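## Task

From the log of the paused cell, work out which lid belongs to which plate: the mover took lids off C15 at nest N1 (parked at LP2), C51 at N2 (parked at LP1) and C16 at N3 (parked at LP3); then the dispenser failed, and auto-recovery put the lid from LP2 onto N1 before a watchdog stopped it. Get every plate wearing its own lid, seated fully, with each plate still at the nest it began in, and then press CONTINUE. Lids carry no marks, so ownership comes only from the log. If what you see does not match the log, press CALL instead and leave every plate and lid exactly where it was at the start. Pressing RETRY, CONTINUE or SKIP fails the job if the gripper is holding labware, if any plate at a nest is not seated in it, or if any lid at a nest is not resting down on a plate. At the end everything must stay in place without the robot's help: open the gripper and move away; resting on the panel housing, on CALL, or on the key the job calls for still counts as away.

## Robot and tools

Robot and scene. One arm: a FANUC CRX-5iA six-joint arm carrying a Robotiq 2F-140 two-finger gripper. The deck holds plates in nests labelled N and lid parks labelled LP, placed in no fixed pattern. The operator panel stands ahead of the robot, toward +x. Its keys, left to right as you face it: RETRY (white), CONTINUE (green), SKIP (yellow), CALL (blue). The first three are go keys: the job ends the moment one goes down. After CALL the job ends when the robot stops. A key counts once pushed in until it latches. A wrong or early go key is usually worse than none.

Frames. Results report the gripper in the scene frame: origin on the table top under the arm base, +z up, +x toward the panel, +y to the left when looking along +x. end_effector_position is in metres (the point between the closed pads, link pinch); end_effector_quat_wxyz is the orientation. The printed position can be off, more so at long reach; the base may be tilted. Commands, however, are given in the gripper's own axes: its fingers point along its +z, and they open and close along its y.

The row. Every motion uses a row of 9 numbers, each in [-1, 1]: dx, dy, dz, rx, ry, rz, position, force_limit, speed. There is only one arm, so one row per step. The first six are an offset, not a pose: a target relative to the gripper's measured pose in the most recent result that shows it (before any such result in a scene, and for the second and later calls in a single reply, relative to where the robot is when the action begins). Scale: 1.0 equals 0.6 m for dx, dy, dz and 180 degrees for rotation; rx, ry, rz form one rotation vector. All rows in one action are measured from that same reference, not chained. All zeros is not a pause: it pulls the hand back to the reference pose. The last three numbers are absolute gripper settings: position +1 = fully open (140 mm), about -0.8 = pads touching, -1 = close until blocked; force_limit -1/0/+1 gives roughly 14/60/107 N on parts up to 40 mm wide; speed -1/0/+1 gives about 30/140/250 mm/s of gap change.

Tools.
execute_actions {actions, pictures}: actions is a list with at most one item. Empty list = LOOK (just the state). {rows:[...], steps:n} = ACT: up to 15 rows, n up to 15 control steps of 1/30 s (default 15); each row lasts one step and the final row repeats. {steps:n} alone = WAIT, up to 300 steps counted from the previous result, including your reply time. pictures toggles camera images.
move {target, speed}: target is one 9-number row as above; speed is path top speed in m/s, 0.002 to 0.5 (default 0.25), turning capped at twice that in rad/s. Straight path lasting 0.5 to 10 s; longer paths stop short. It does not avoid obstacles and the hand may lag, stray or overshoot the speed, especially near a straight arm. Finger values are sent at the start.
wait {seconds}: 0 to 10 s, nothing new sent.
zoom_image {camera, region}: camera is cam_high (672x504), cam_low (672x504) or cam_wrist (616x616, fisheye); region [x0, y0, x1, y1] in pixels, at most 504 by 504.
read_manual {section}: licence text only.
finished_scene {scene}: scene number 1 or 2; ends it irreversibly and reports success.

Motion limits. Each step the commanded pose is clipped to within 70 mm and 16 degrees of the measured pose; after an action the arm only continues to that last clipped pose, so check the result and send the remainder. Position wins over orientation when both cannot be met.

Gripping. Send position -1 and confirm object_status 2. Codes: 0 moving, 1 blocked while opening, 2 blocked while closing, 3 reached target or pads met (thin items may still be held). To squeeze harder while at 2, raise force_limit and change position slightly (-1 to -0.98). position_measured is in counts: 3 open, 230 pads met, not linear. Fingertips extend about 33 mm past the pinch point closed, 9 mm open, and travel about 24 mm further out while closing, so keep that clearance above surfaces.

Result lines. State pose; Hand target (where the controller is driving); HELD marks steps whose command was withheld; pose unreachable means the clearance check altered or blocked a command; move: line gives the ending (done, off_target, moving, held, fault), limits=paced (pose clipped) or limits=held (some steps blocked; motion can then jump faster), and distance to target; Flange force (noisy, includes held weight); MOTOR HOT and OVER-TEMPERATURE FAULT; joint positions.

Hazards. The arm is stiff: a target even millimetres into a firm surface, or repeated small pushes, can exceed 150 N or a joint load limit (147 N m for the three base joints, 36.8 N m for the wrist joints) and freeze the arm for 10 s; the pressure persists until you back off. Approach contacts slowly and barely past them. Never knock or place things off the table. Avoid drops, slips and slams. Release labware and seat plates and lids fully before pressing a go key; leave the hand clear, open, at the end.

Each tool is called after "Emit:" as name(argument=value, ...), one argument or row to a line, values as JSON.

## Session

Emit:
execute_actions(
  actions=[],
)

Scene clock: 0.00 s of 9600.00 s.
end_effector_position=(+0.8301, -0.3072, +0.3663) position_measured=3 object_status=3 end_effector_quat_wxyz=(+0.508, +0.352, +0.579, +0.531)
Joint positions: [-0.013  1.601  0.43   0.071  1.754  2.365]
Joint velocities: [-0.001  0.002 -0.    -0.001 -0.001 -0.   ]
Flange force (N, the push that the arm receives, along the gripper's own x y z axes): no reading
Hand target: +0.830, -0.307, +0.366; +0.508, +0.352, +0.579, +0.531

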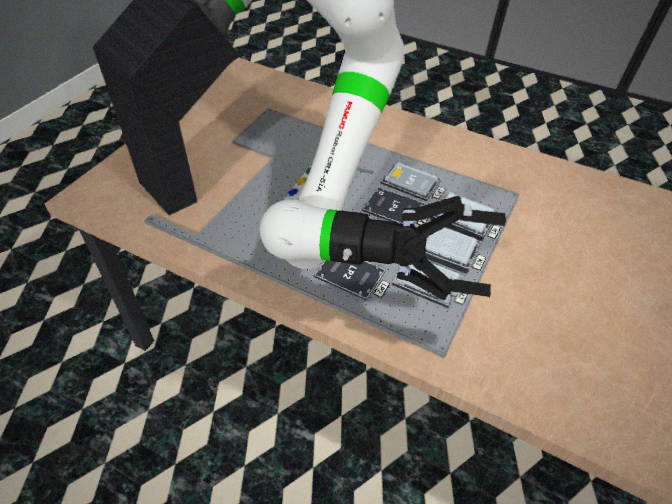

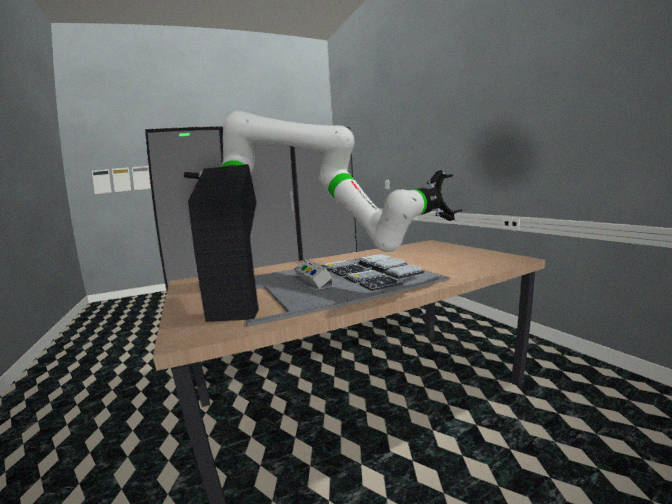

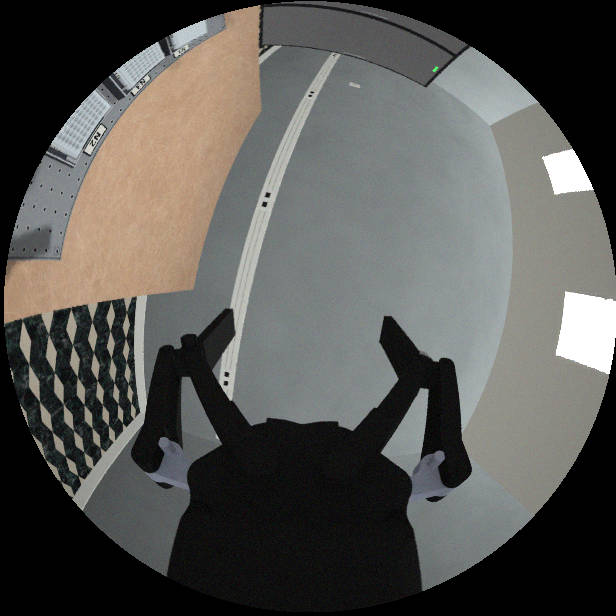

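Emit:
move(
  target=[0.54,-0.05,-0.359,0.395,0.378,-0.262,0.6,-0.6,0],
)

Emit:
zoom_image(
  camera="cam_wrist",
  region=[130, 100, 490, 400],
)

Emit:
zoom_image(
  camera="cam_high",
  region=[380, 180, 520, 320],
)

Scene clock: 6.90 s of 9600.00 s.
end_effector_position=(+0.5504, -0.0623, +0.2494) position_measured=53 object_status=3 end_effector_quat_wxyz=(+0.002, +0.001, +1.000, -0.003)
Joint positions: [-0.438  0.577 -0.492  2.026  1.186  2.988]
Joint velocities: [ 0.001 -0.001 -0.     0.001 -0.    -0.002]
Flange force (N, the push that the arm receives, along the gripper's own x y z axes): [1.2 -0.9 -4.5]
Hand target: +0.550, -0.062, +0.249; +0.002, +0.001, +1.000, -0.003
Off the commanded pose: 0.002 m, 0 deg.
move: done

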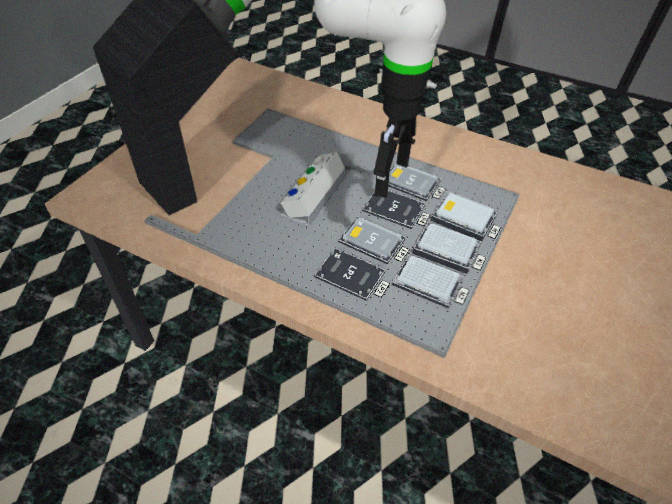

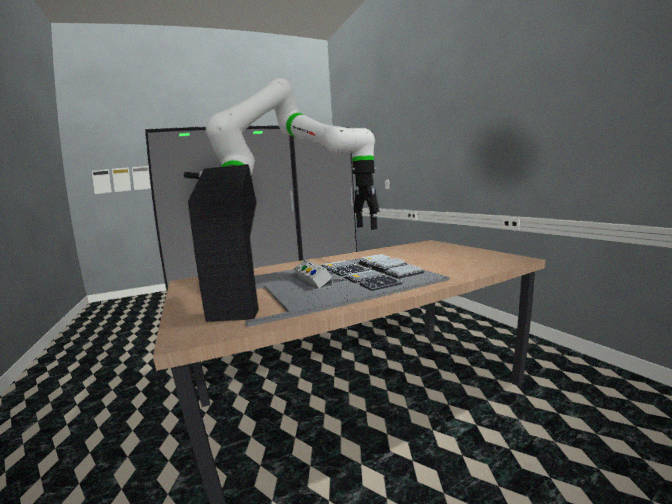

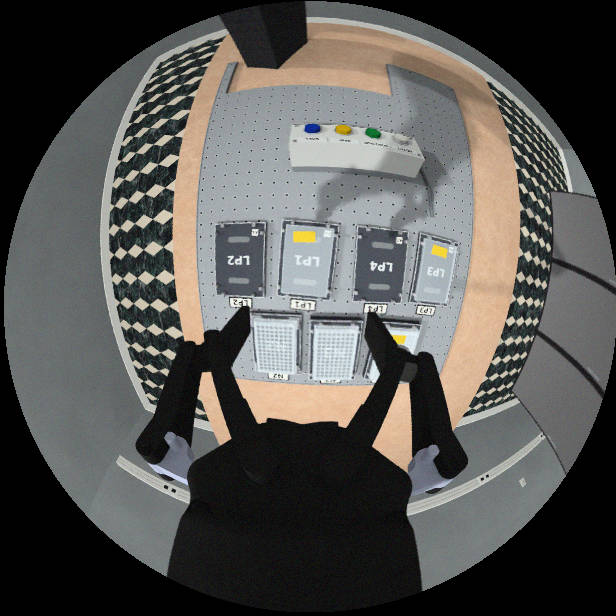

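Region (130, 100, 490, 400) of cam_wrist's 616x616 image, scaled by 1.400, with more detail than that image has.

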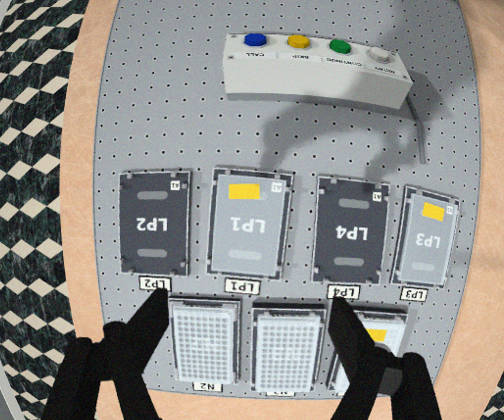

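Region (380, 180, 520, 320) of cam_high's 672x504 image, scaled by 3.600, with more detail than that image has.

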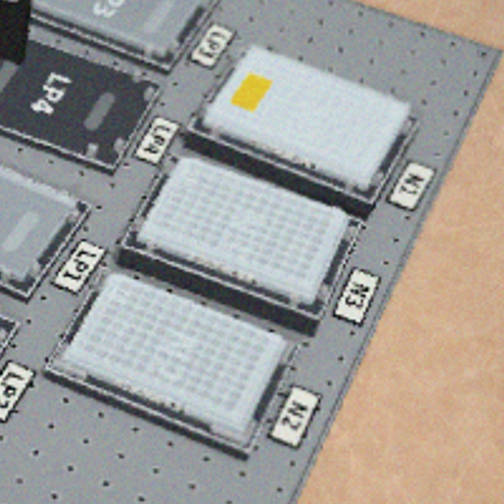

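Emit:
move(
  target=[0.085,0,0.265,0,0,0,0.6,-0.6,0],
)

Emit:
zoom_image(
  camera="cam_high",
  region=[390, 210, 490, 310],
)

Scene clock: 9.60 s of 9600.00 s.
end_effector_position=(+0.4996, -0.0627, +0.0903) position_measured=53 object_status=3 end_effector_quat_wxyz=(+0.001, +0.001, +1.000, -0.003)
Joint positions: [-0.084  0.705 -0.635  1.573  1.002  3.248]
Joint velocities: [ 0.001  0.002 -0.    -0.001 -0.     0.001]
Flange force (N, the push that the arm receives, along the gripper's own x y z axes): [2.9 -3.3 -5.9]
Hand target: +0.500, -0.063, +0.090; +0.001, +0.001, +1.000, -0.003
Off the commanded pose: 0.001 m, 0 deg.
move: done

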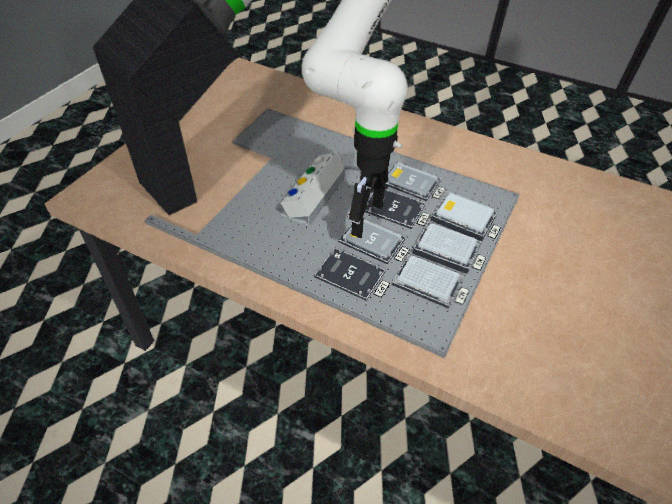

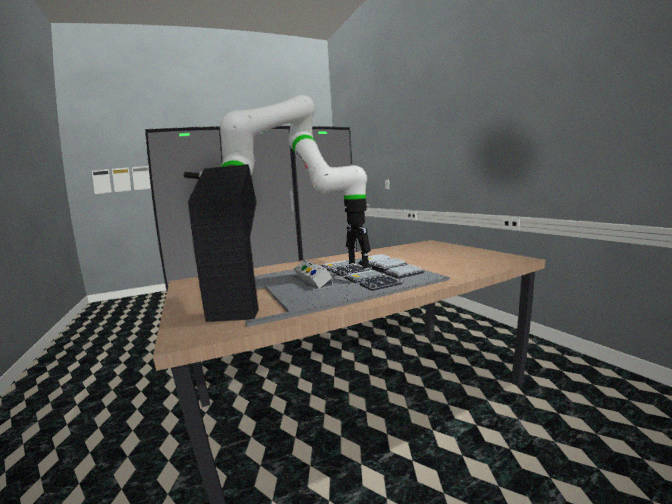

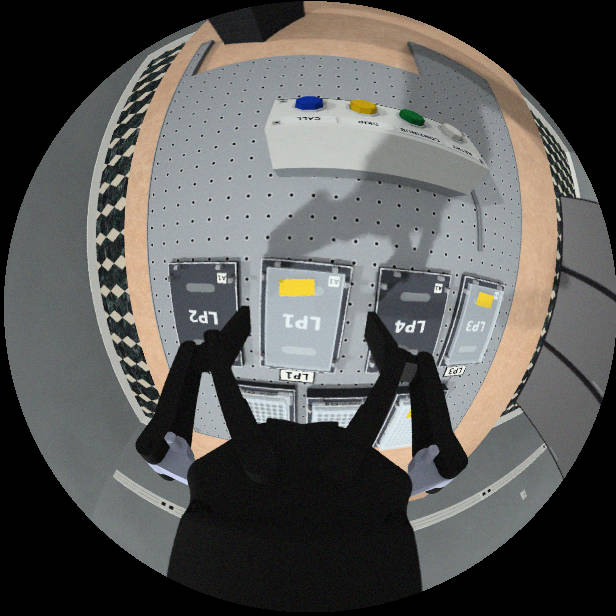

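Region (390, 210, 490, 310) of cam_high's 672x504 image, scaled by 5.040, with more detail than that image has.

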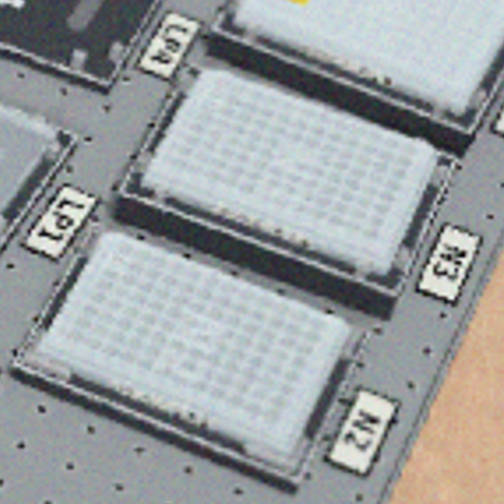

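Emit:
move(
  target=[-0.012,-0.008,0.058,0,0,0,0.5,-0.6,0],
  speed=0.06,
)

Emit:
zoom_image(
  camera="cam_high",
  region=[320, 190, 420, 280],
)

Emit:
zoom_image(
  camera="cam_wrist",
  region=[220, 240, 400, 420],
)

Scene clock: 12.43 s of 9600.00 s.
end_effector_position=(+0.5068, -0.0675, +0.0555) position_measured=66 object_status=3 end_effector_quat_wxyz=(+0.001, +0.001, +1.000, -0.003)
Joint positions: [-0.009  0.765 -0.587  1.491  0.986  3.264]
Joint velocities: [-0.    -0.     0.    -0.001 -0.     0.   ]
Flange force (N, the push that the arm receives, along the gripper's own x y z axes): [2.0 -2.9 -4.8]
Hand target: +0.507, -0.068, +0.055; +0.001, +0.001, +1.000, -0.003
Off the commanded pose: 0.000 m, 0 deg.
move: done

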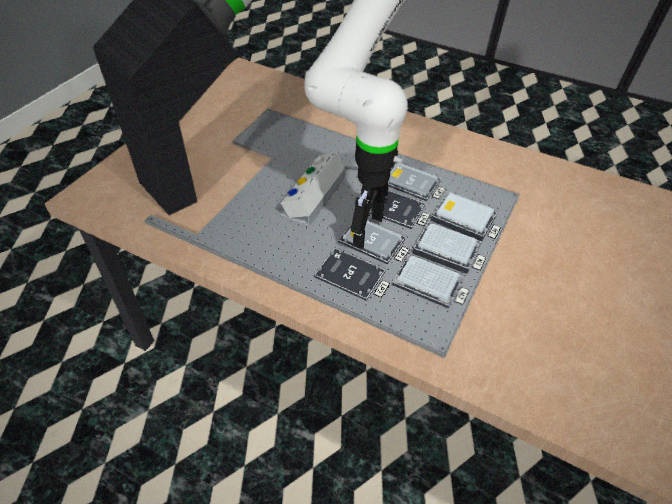

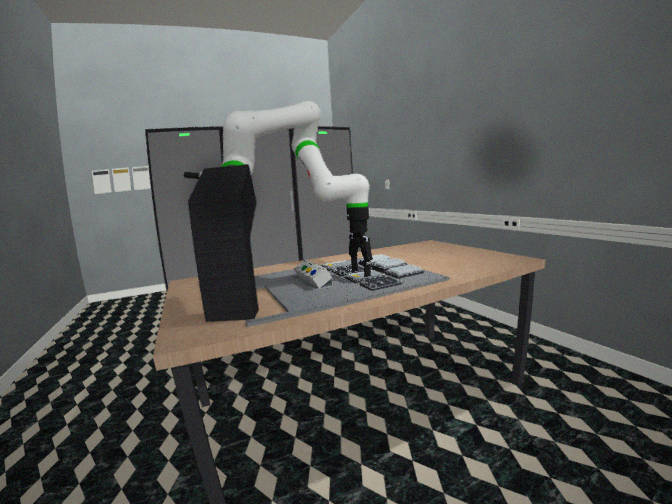

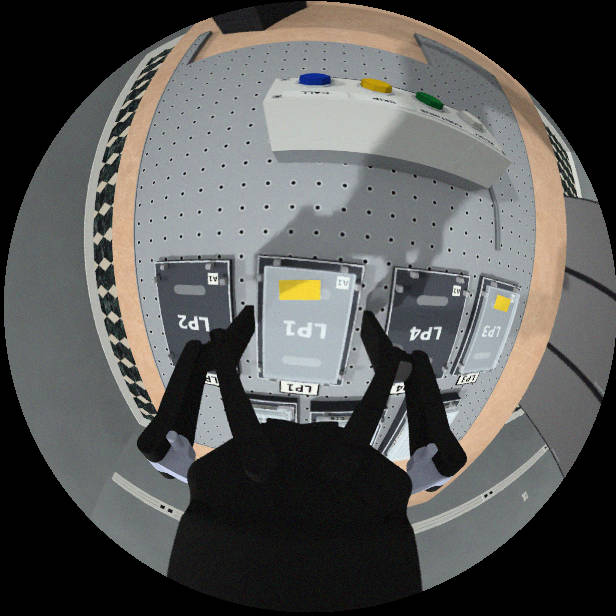

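Region (320, 190, 420, 280) of cam_high's 672x504 image, scaled by 5.040, with more detail than that image has; it fills the top 454 rows of this view, and the rest is white.

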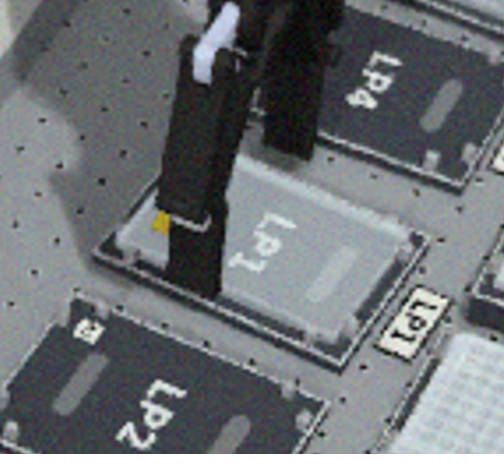

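Region (220, 240, 400, 420) of cam_wrist's 616x616 image, scaled by 2.800, with more detail than that image has.

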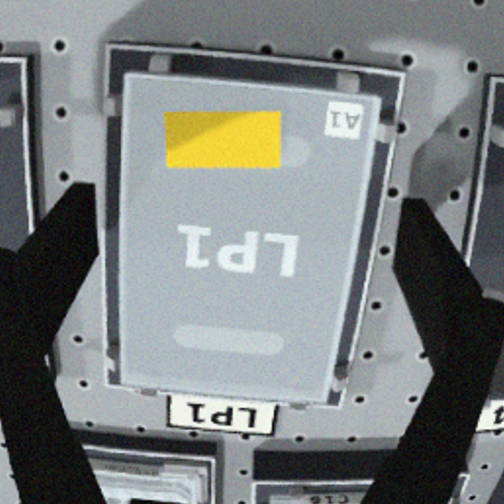

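Emit:
move(
  target=[-0.006,-0.002,0.02,0,0,0.012,0.4,-0.6,0],
  speed=0.02,
)

Emit:
zoom_image(
  camera="cam_high",
  region=[320, 190, 420, 280],
)

Emit:
zoom_image(
  camera="cam_wrist",
  region=[220, 240, 400, 420],
)

Scene clock: 25.50 s of 9600.00 s.
end_effector_position=(+0.5100, -0.0686, +0.0460) position_measured=78 object_status=3 end_effector_quat_wxyz=(+0.002, +0.018, +1.000, -0.003)
Joint positions: [ 0.011  0.782 -0.571  1.469  0.982  3.232]
Joint velocities: [ 0.     0.     0.    -0.001  0.     0.   ]
Flange force (N, the push that the arm receives, along the gripper's own x y z axes): [19.7 4.2 -50.2]
Hand target: +0.510, -0.069, +0.046; +0.002, +0.018, +1.000, -0.003
Off the commanded pose: 0.003 m, 0 deg.
FORCE FAULT: contact force on the arm reached its limit, and the arm stopped for 10 seconds. The contact can be on any part of the arm, not only on its tool. The arm's remaining commands of this call were not run. The arm holds still and accepts commands again. Move the arm away from the contact; if what it grips holds it there, let go first. Pushing or pulling that hard again can fault the arm again.
move: fault

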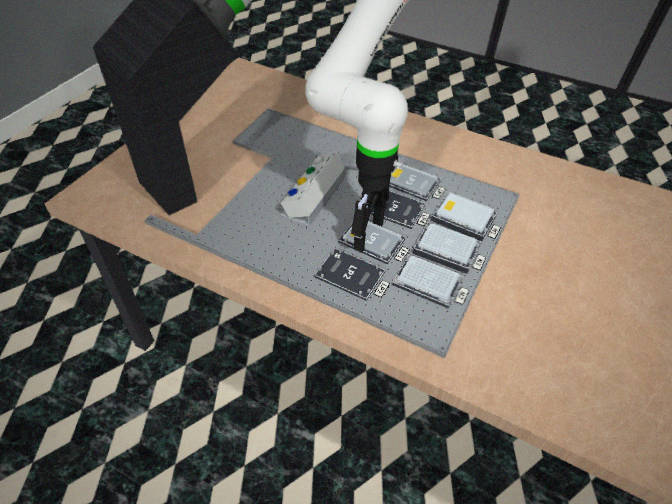

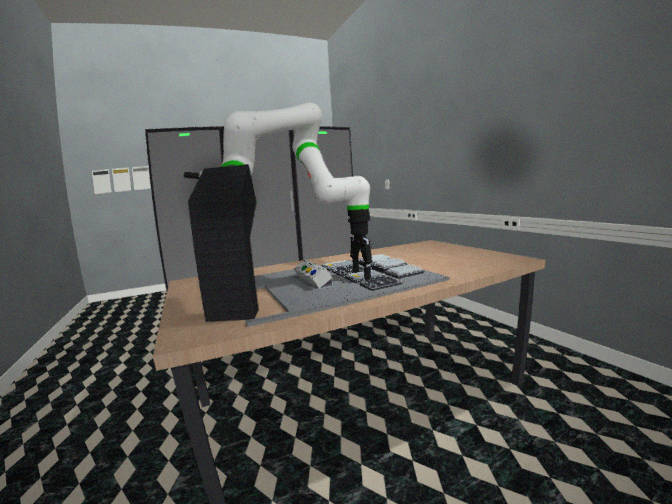

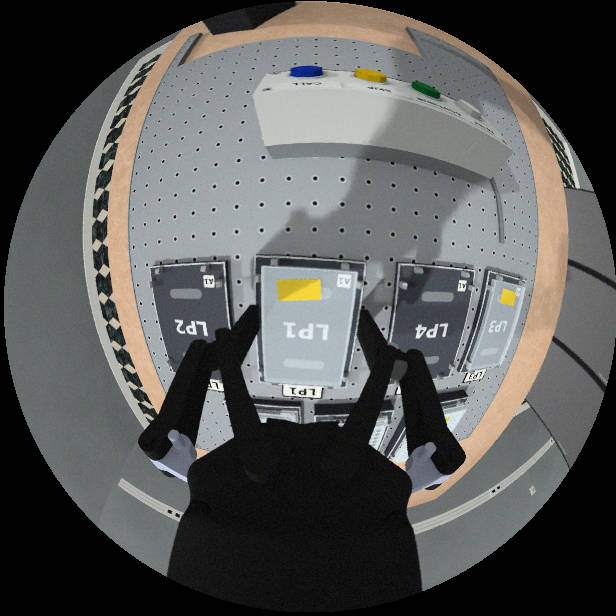

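Region (320, 190, 420, 280) of cam_high's 672x504 image, scaled by 5.040, with more detail than that image has; it fills the top 454 rows of this view, and the rest is white.

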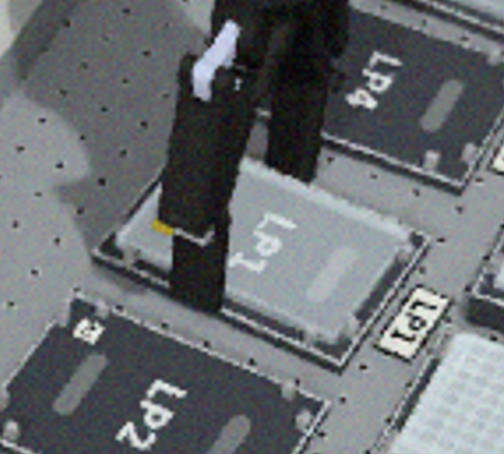

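Region (220, 240, 400, 420) of cam_wrist's 616x616 image, scaled by 2.800, with more detail than that image has.

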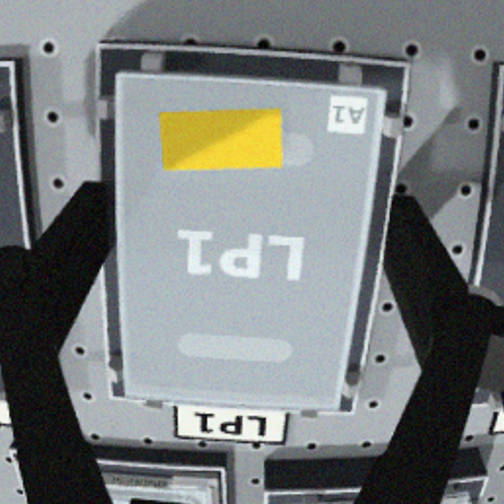

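Emit:
move(
  target=[0,-0.002,-0.011,0,0,0.004,0.4,-0.6,0],
  speed=0.02,
)

Emit:
move(
  target=[0,0,0,0,0,0,-1,-0.7,-0.8],
)

Emit:
move(
  target=[0,0,-0.08,0,0,0,-1,-0.7,-0.8],
  speed=0.06,
)

Scene clock: 27.80 s of 9600.00 s.
end_effector_position=(+0.5099, -0.0698, +0.0526) position_measured=78 object_status=3 end_effector_quat_wxyz=(+0.002, +0.025, +1.000, -0.003)
Joint positions: [-0.006  0.776 -0.576  1.487  0.985  3.216]
Joint velocities: [-0.001  0.001  0.    -0.001 -0.    -0.   ]
Flange force (N, the push that the arm receives, along the gripper's own x y z axes): [3.4 -0.3 -3.3]
Hand target: +0.510, -0.070, +0.053; +0.002, +0.025, +1.000, -0.003
Off the commanded pose: 0.000 m, 0 deg.
move: done

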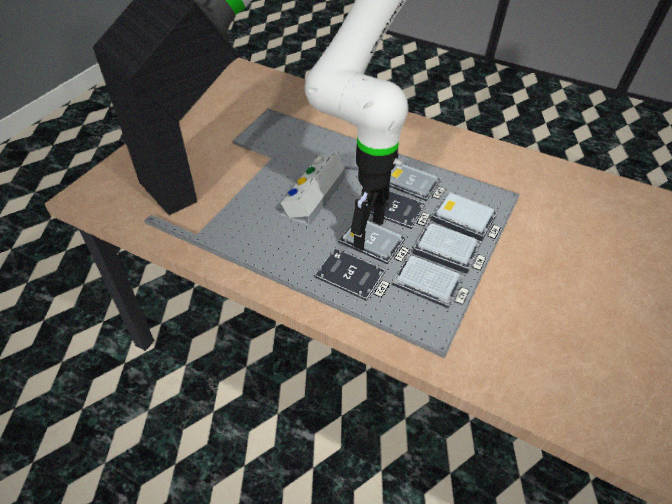

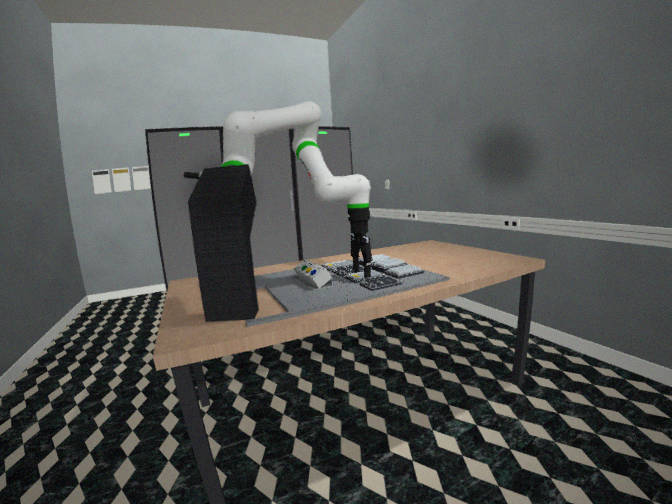

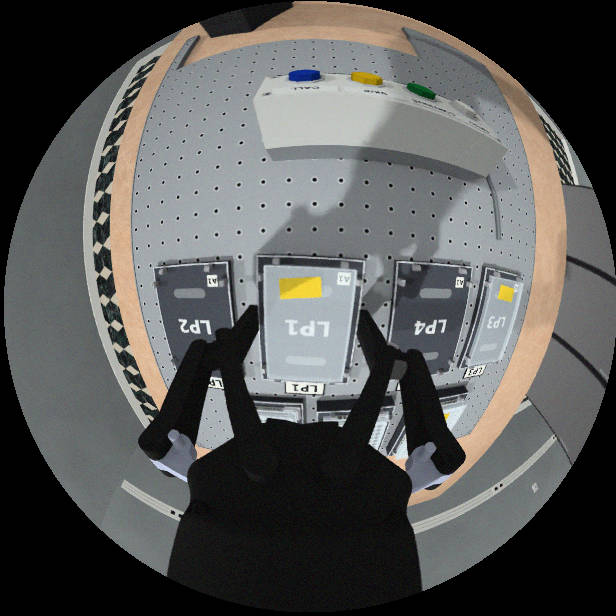

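Scene clock: 28.30 s of 9600.00 s.
end_effector_position=(+0.5099, -0.0698, +0.0527) position_measured=102 object_status=0 end_effector_quat_wxyz=(+0.002, +0.025, +1.000, -0.003)
Joint positions: [-0.006  0.775 -0.576  1.487  0.985  3.216]
Joint velocities: [ 0.     0.     0.     0.001 -0.    -0.   ]
Flange force (N, the push that the arm receives, along the gripper's own x y z axes): [5.9 0.2 -16.7]
Hand target: +0.510, -0.070, +0.053; +0.002, +0.025, +1.000, -0.003
Off the commanded pose: 0.000 m, 0 deg.
move: done

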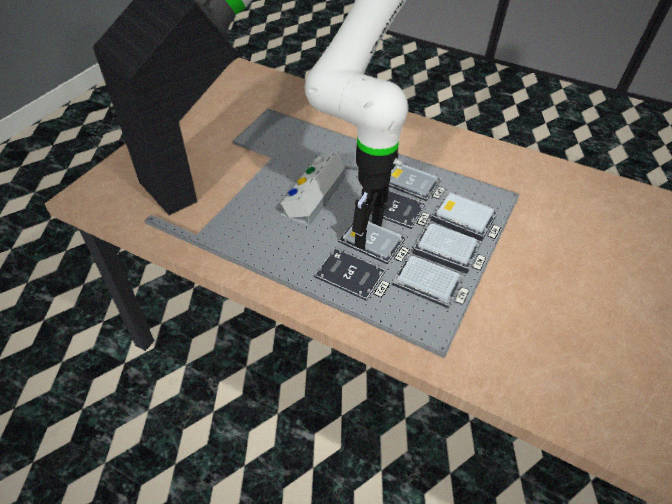

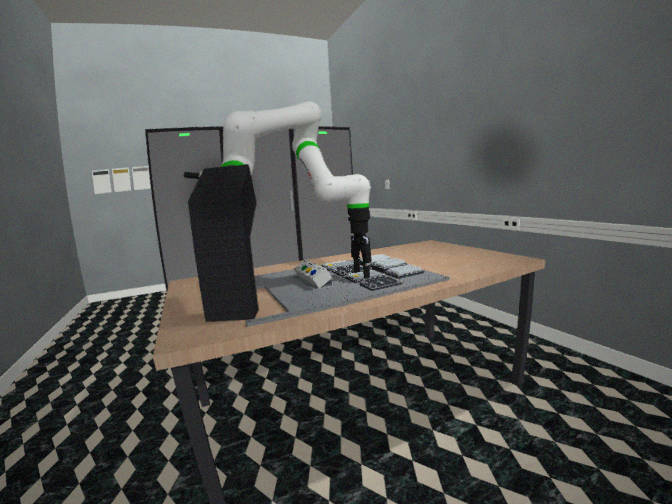

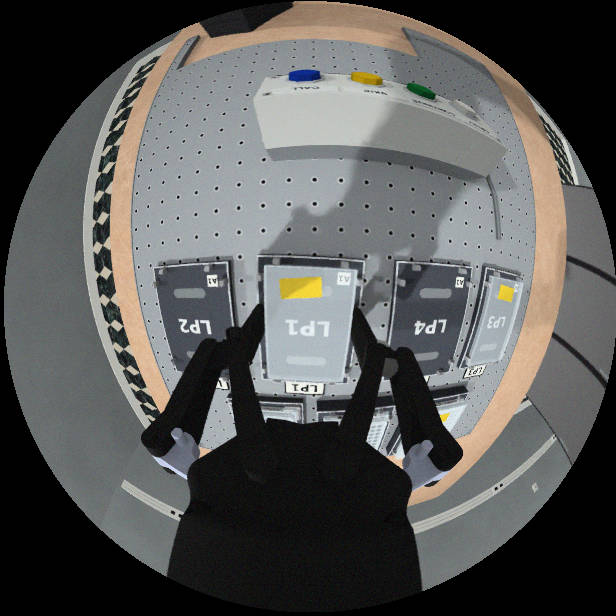

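Scene clock: 29.40 s of 9600.00 s.
end_effector_position=(+0.5098, -0.0697, +0.1007) position_measured=102 object_status=2 end_effector_quat_wxyz=(+0.002, +0.025, +1.000, -0.003)
Joint positions: [-0.12   0.712 -0.607  1.619  1.011  3.178]
Joint velocities: [-0.001 -0.001 -0.    -0.    -0.001 -0.   ]
Flange force (N, the push that the arm receives, along the gripper's own x y z axes): [3.3 -0.4 -3.5]
Hand target: +0.510, -0.070, +0.101; +0.002, +0.025, +1.000, -0.003
Off the commanded pose: 0.000 m, 0 deg.
move: done

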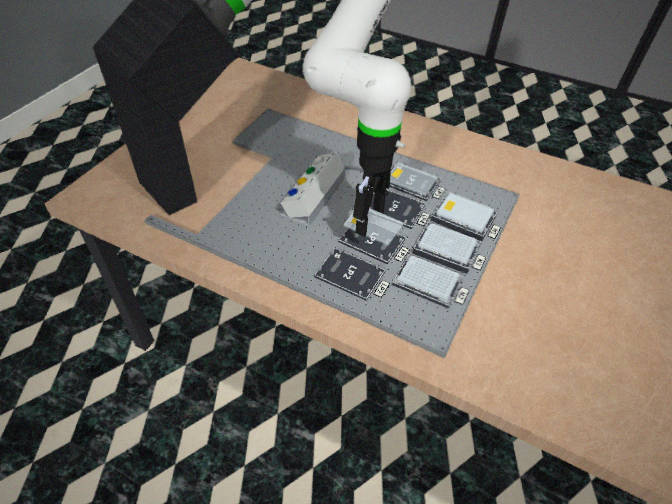

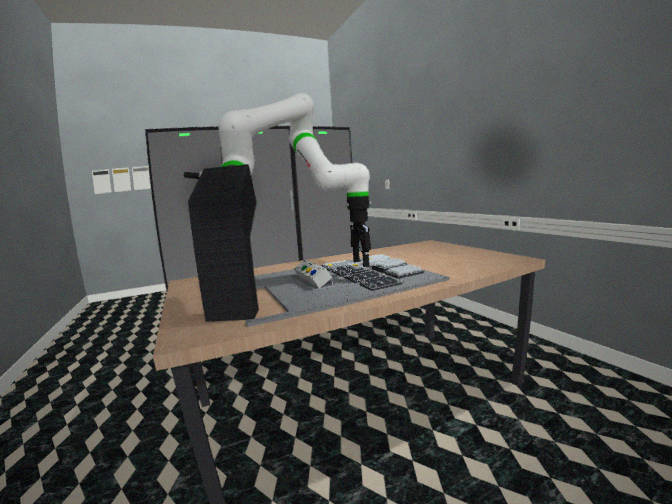

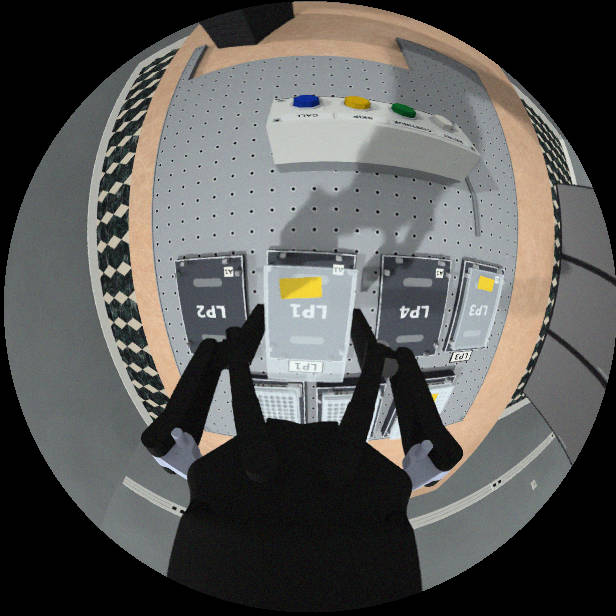

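N2 is roughly +0.175 x, −0.05 y.

Emit:
move(
  target=[-0.295,-0.07,0,0,0,-0.016,-1,-0.7,-0.8],
  speed=0.2,
)

Emit:
zoom_image(
  camera="cam_high",
  region=[380, 220, 480, 320],
)

Emit:
zoom_image(
  camera="cam_wrist",
  region=[220, 230, 400, 410],
)

Scene clock: 32.50 s of 9600.00 s.
end_effector_position=(+0.6850, -0.1197, +0.1015) position_measured=102 object_status=2 end_effector_quat_wxyz=(+0.002, -0.000, +1.000, -0.003)
Joint positions: [-0.18   0.972 -0.012  1.862  1.093  2.852]
Joint velocities: [ 0.    -0.002  0.001  0.001 -0.     0.   ]
Flange force (N, the push that the arm receives, along the gripper's own x y z axes): [5.0 0.5 -3.9]
Hand target: +0.685, -0.120, +0.101; +0.002, -0.000, +1.000, -0.003
Off the commanded pose: 0.001 m, 0 deg.
move: done

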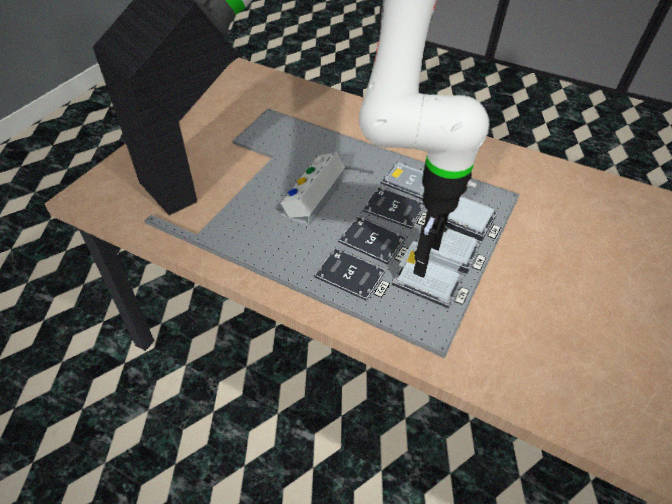

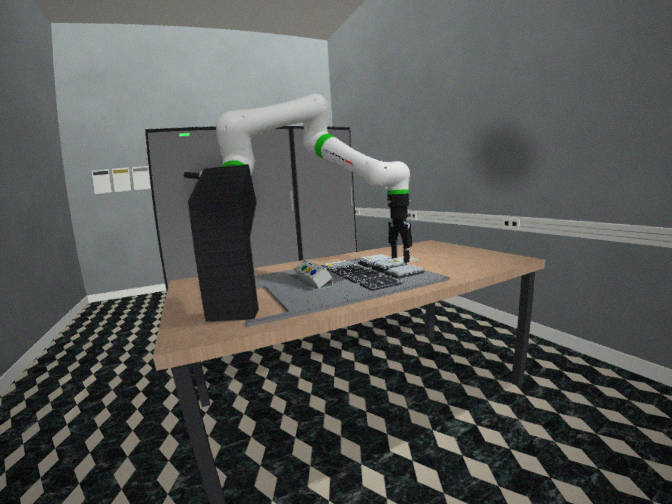

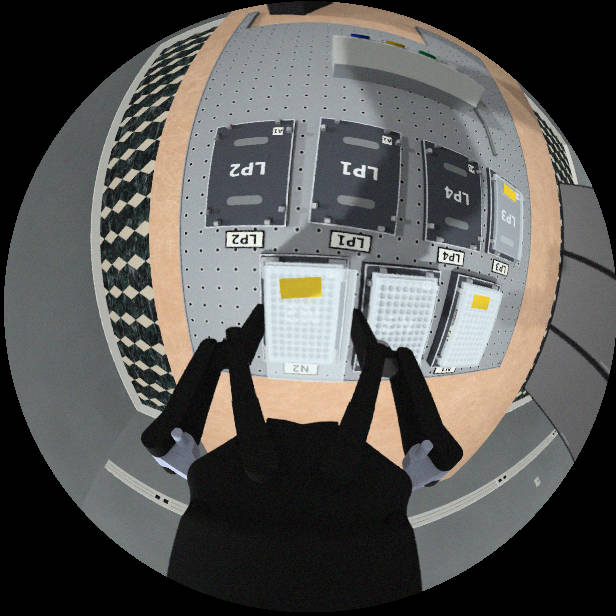

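Region (380, 220, 480, 320) of cam_high's 672x504 image, scaled by 5.040, with more detail than that image has.

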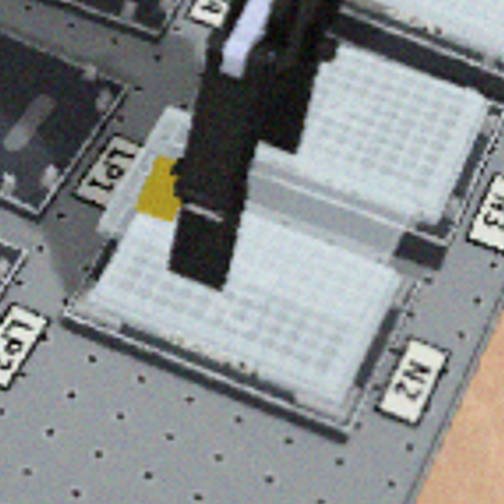

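Region (220, 230, 400, 410) of cam_wrist's 616x616 image, scaled by 2.800, with more detail than that image has.

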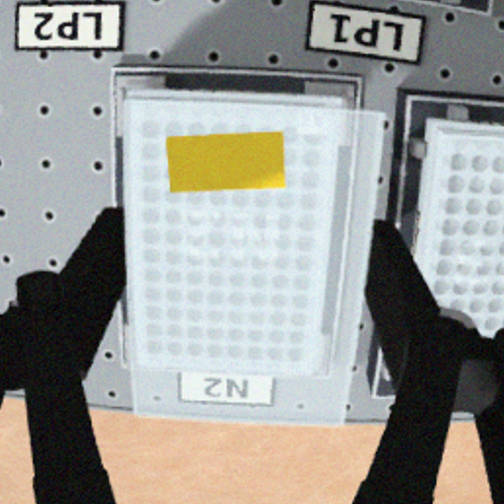

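Emit:
move(
  target=[0,-0.011,0.02,0,0,-0.004,-1,-0.7,-0.8],
  speed=0.03,
)

Emit:
zoom_image(
  camera="cam_high",
  region=[380, 220, 480, 320],
)

Emit:
zoom_image(
  camera="cam_wrist",
  region=[235, 245, 385, 395],
)

Scene clock: 35.30 s of 9600.00 s.
end_effector_position=(+0.6851, -0.1263, +0.0895) position_measured=102 object_status=2 end_effector_quat_wxyz=(+0.002, -0.007, +1.000, -0.003)
Joint positions: [-0.167  0.997  0.004  1.847  1.084  2.873]
Joint velocities: [ 0.001  0.     0.     0.    -0.001  0.002]
Flange force (N, the push that the arm receives, along the gripper's own x y z axes): [3.7 -0.2 -3.9]
Hand target: +0.685, -0.126, +0.089; +0.002, -0.007, +1.000, -0.003
Off the commanded pose: 0.000 m, 0 deg.
move: done

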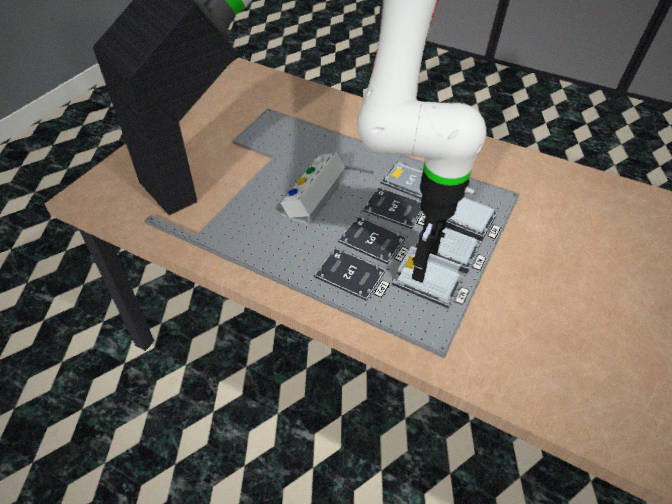

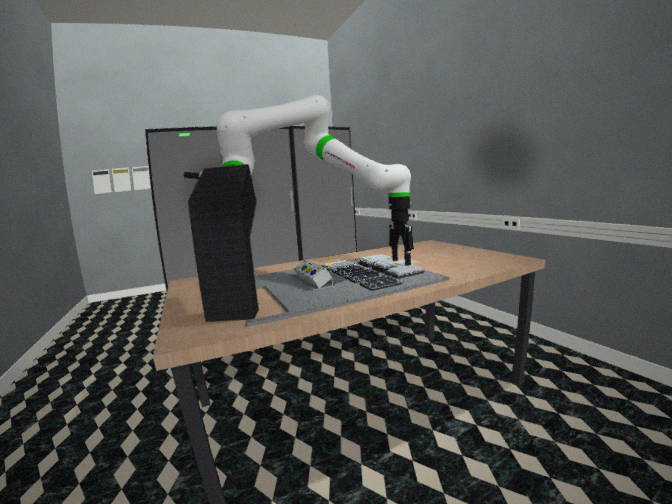

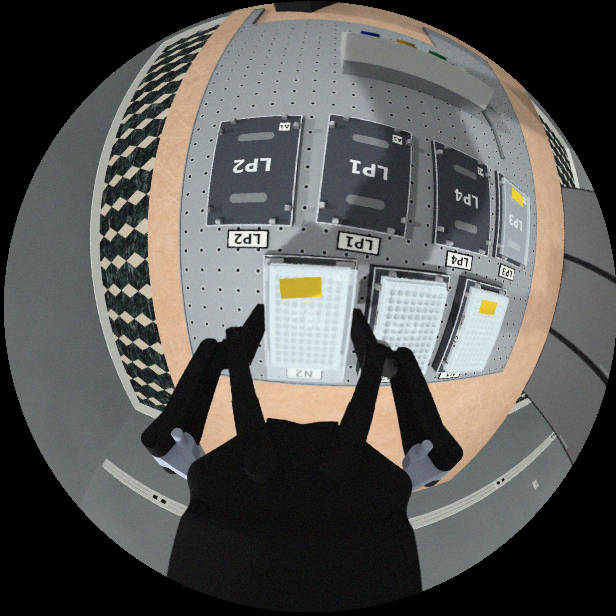

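Region (380, 220, 480, 320) of cam_high's 672x504 image, scaled by 5.040, with more detail than that image has.

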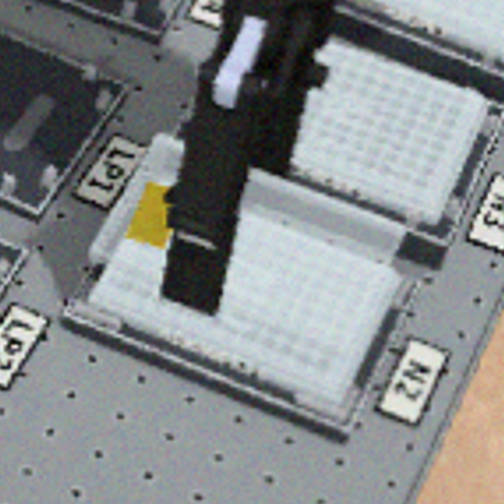

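Region (235, 245, 385, 395) of cam_wrist's 616x616 image, scaled by 3.360, with more detail than that image has.

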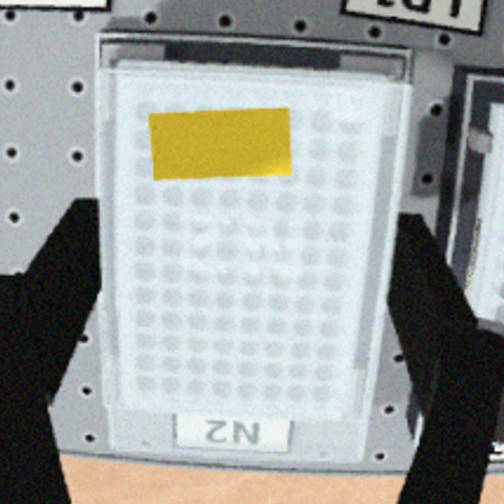

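Emit:
move(
  target=[0.003,-0.001,0.015,0,0,0,-1,-0.7,-0.8],
  speed=0.02,
)

Emit:
zoom_image(
  camera="cam_high",
  region=[380, 220, 480, 320],
)

Emit:
zoom_image(
  camera="cam_wrist",
  region=[235, 245, 385, 395],
)

Scene clock: 37.60 s of 9600.00 s.
end_effector_position=(+0.6833, -0.1270, +0.0805) position_measured=102 object_status=2 end_effector_quat_wxyz=(+0.002, -0.007, +1.000, -0.003)
Joint positions: [-0.154  1.005  0.003  1.833  1.074  2.881]
Joint velocities: [ 0.     0.001 -0.     0.001  0.     0.001]
Flange force (N, the push that the arm receives, along the gripper's own x y z axes): [2.6 0.0 -2.7]
Hand target: +0.683, -0.127, +0.080; +0.002, -0.007, +1.000, -0.003
Off the commanded pose: 0.000 m, 0 deg.
move: done

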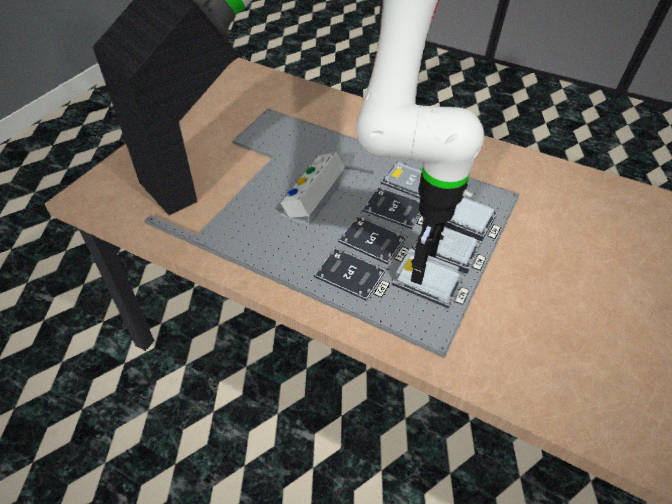

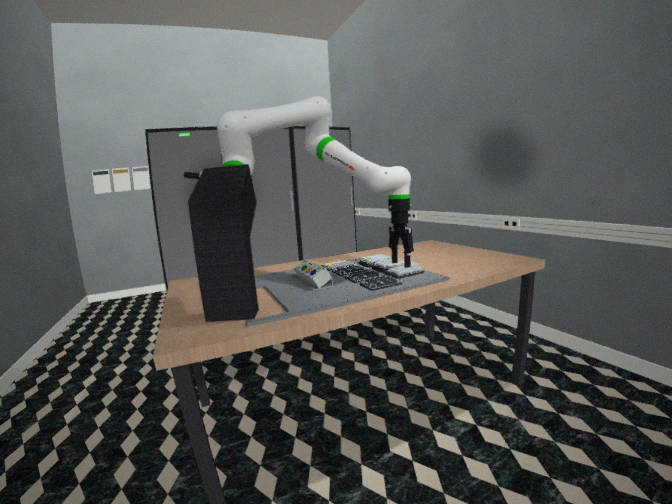

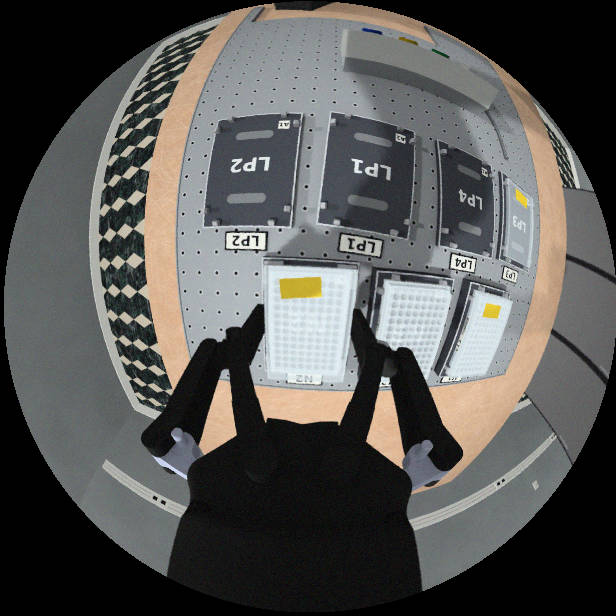

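Region (380, 220, 480, 320) of cam_high's 672x504 image, scaled by 5.040, with more detail than that image has.

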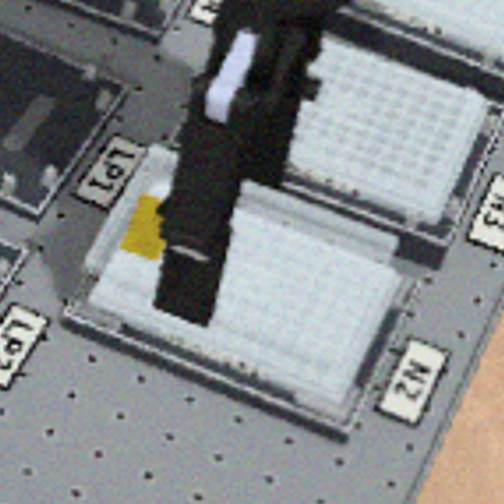

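Region (235, 245, 385, 395) of cam_wrist's 616x616 image, scaled by 3.360, with more detail than that image has.

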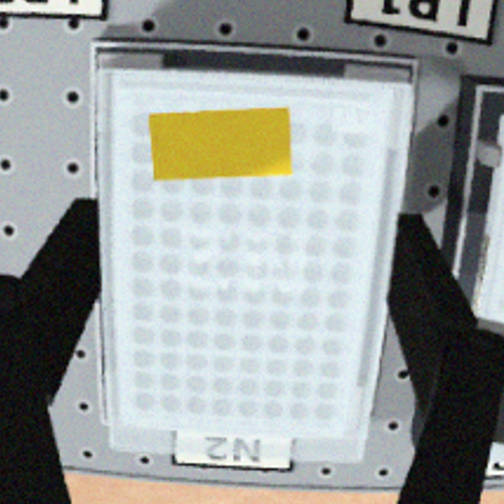

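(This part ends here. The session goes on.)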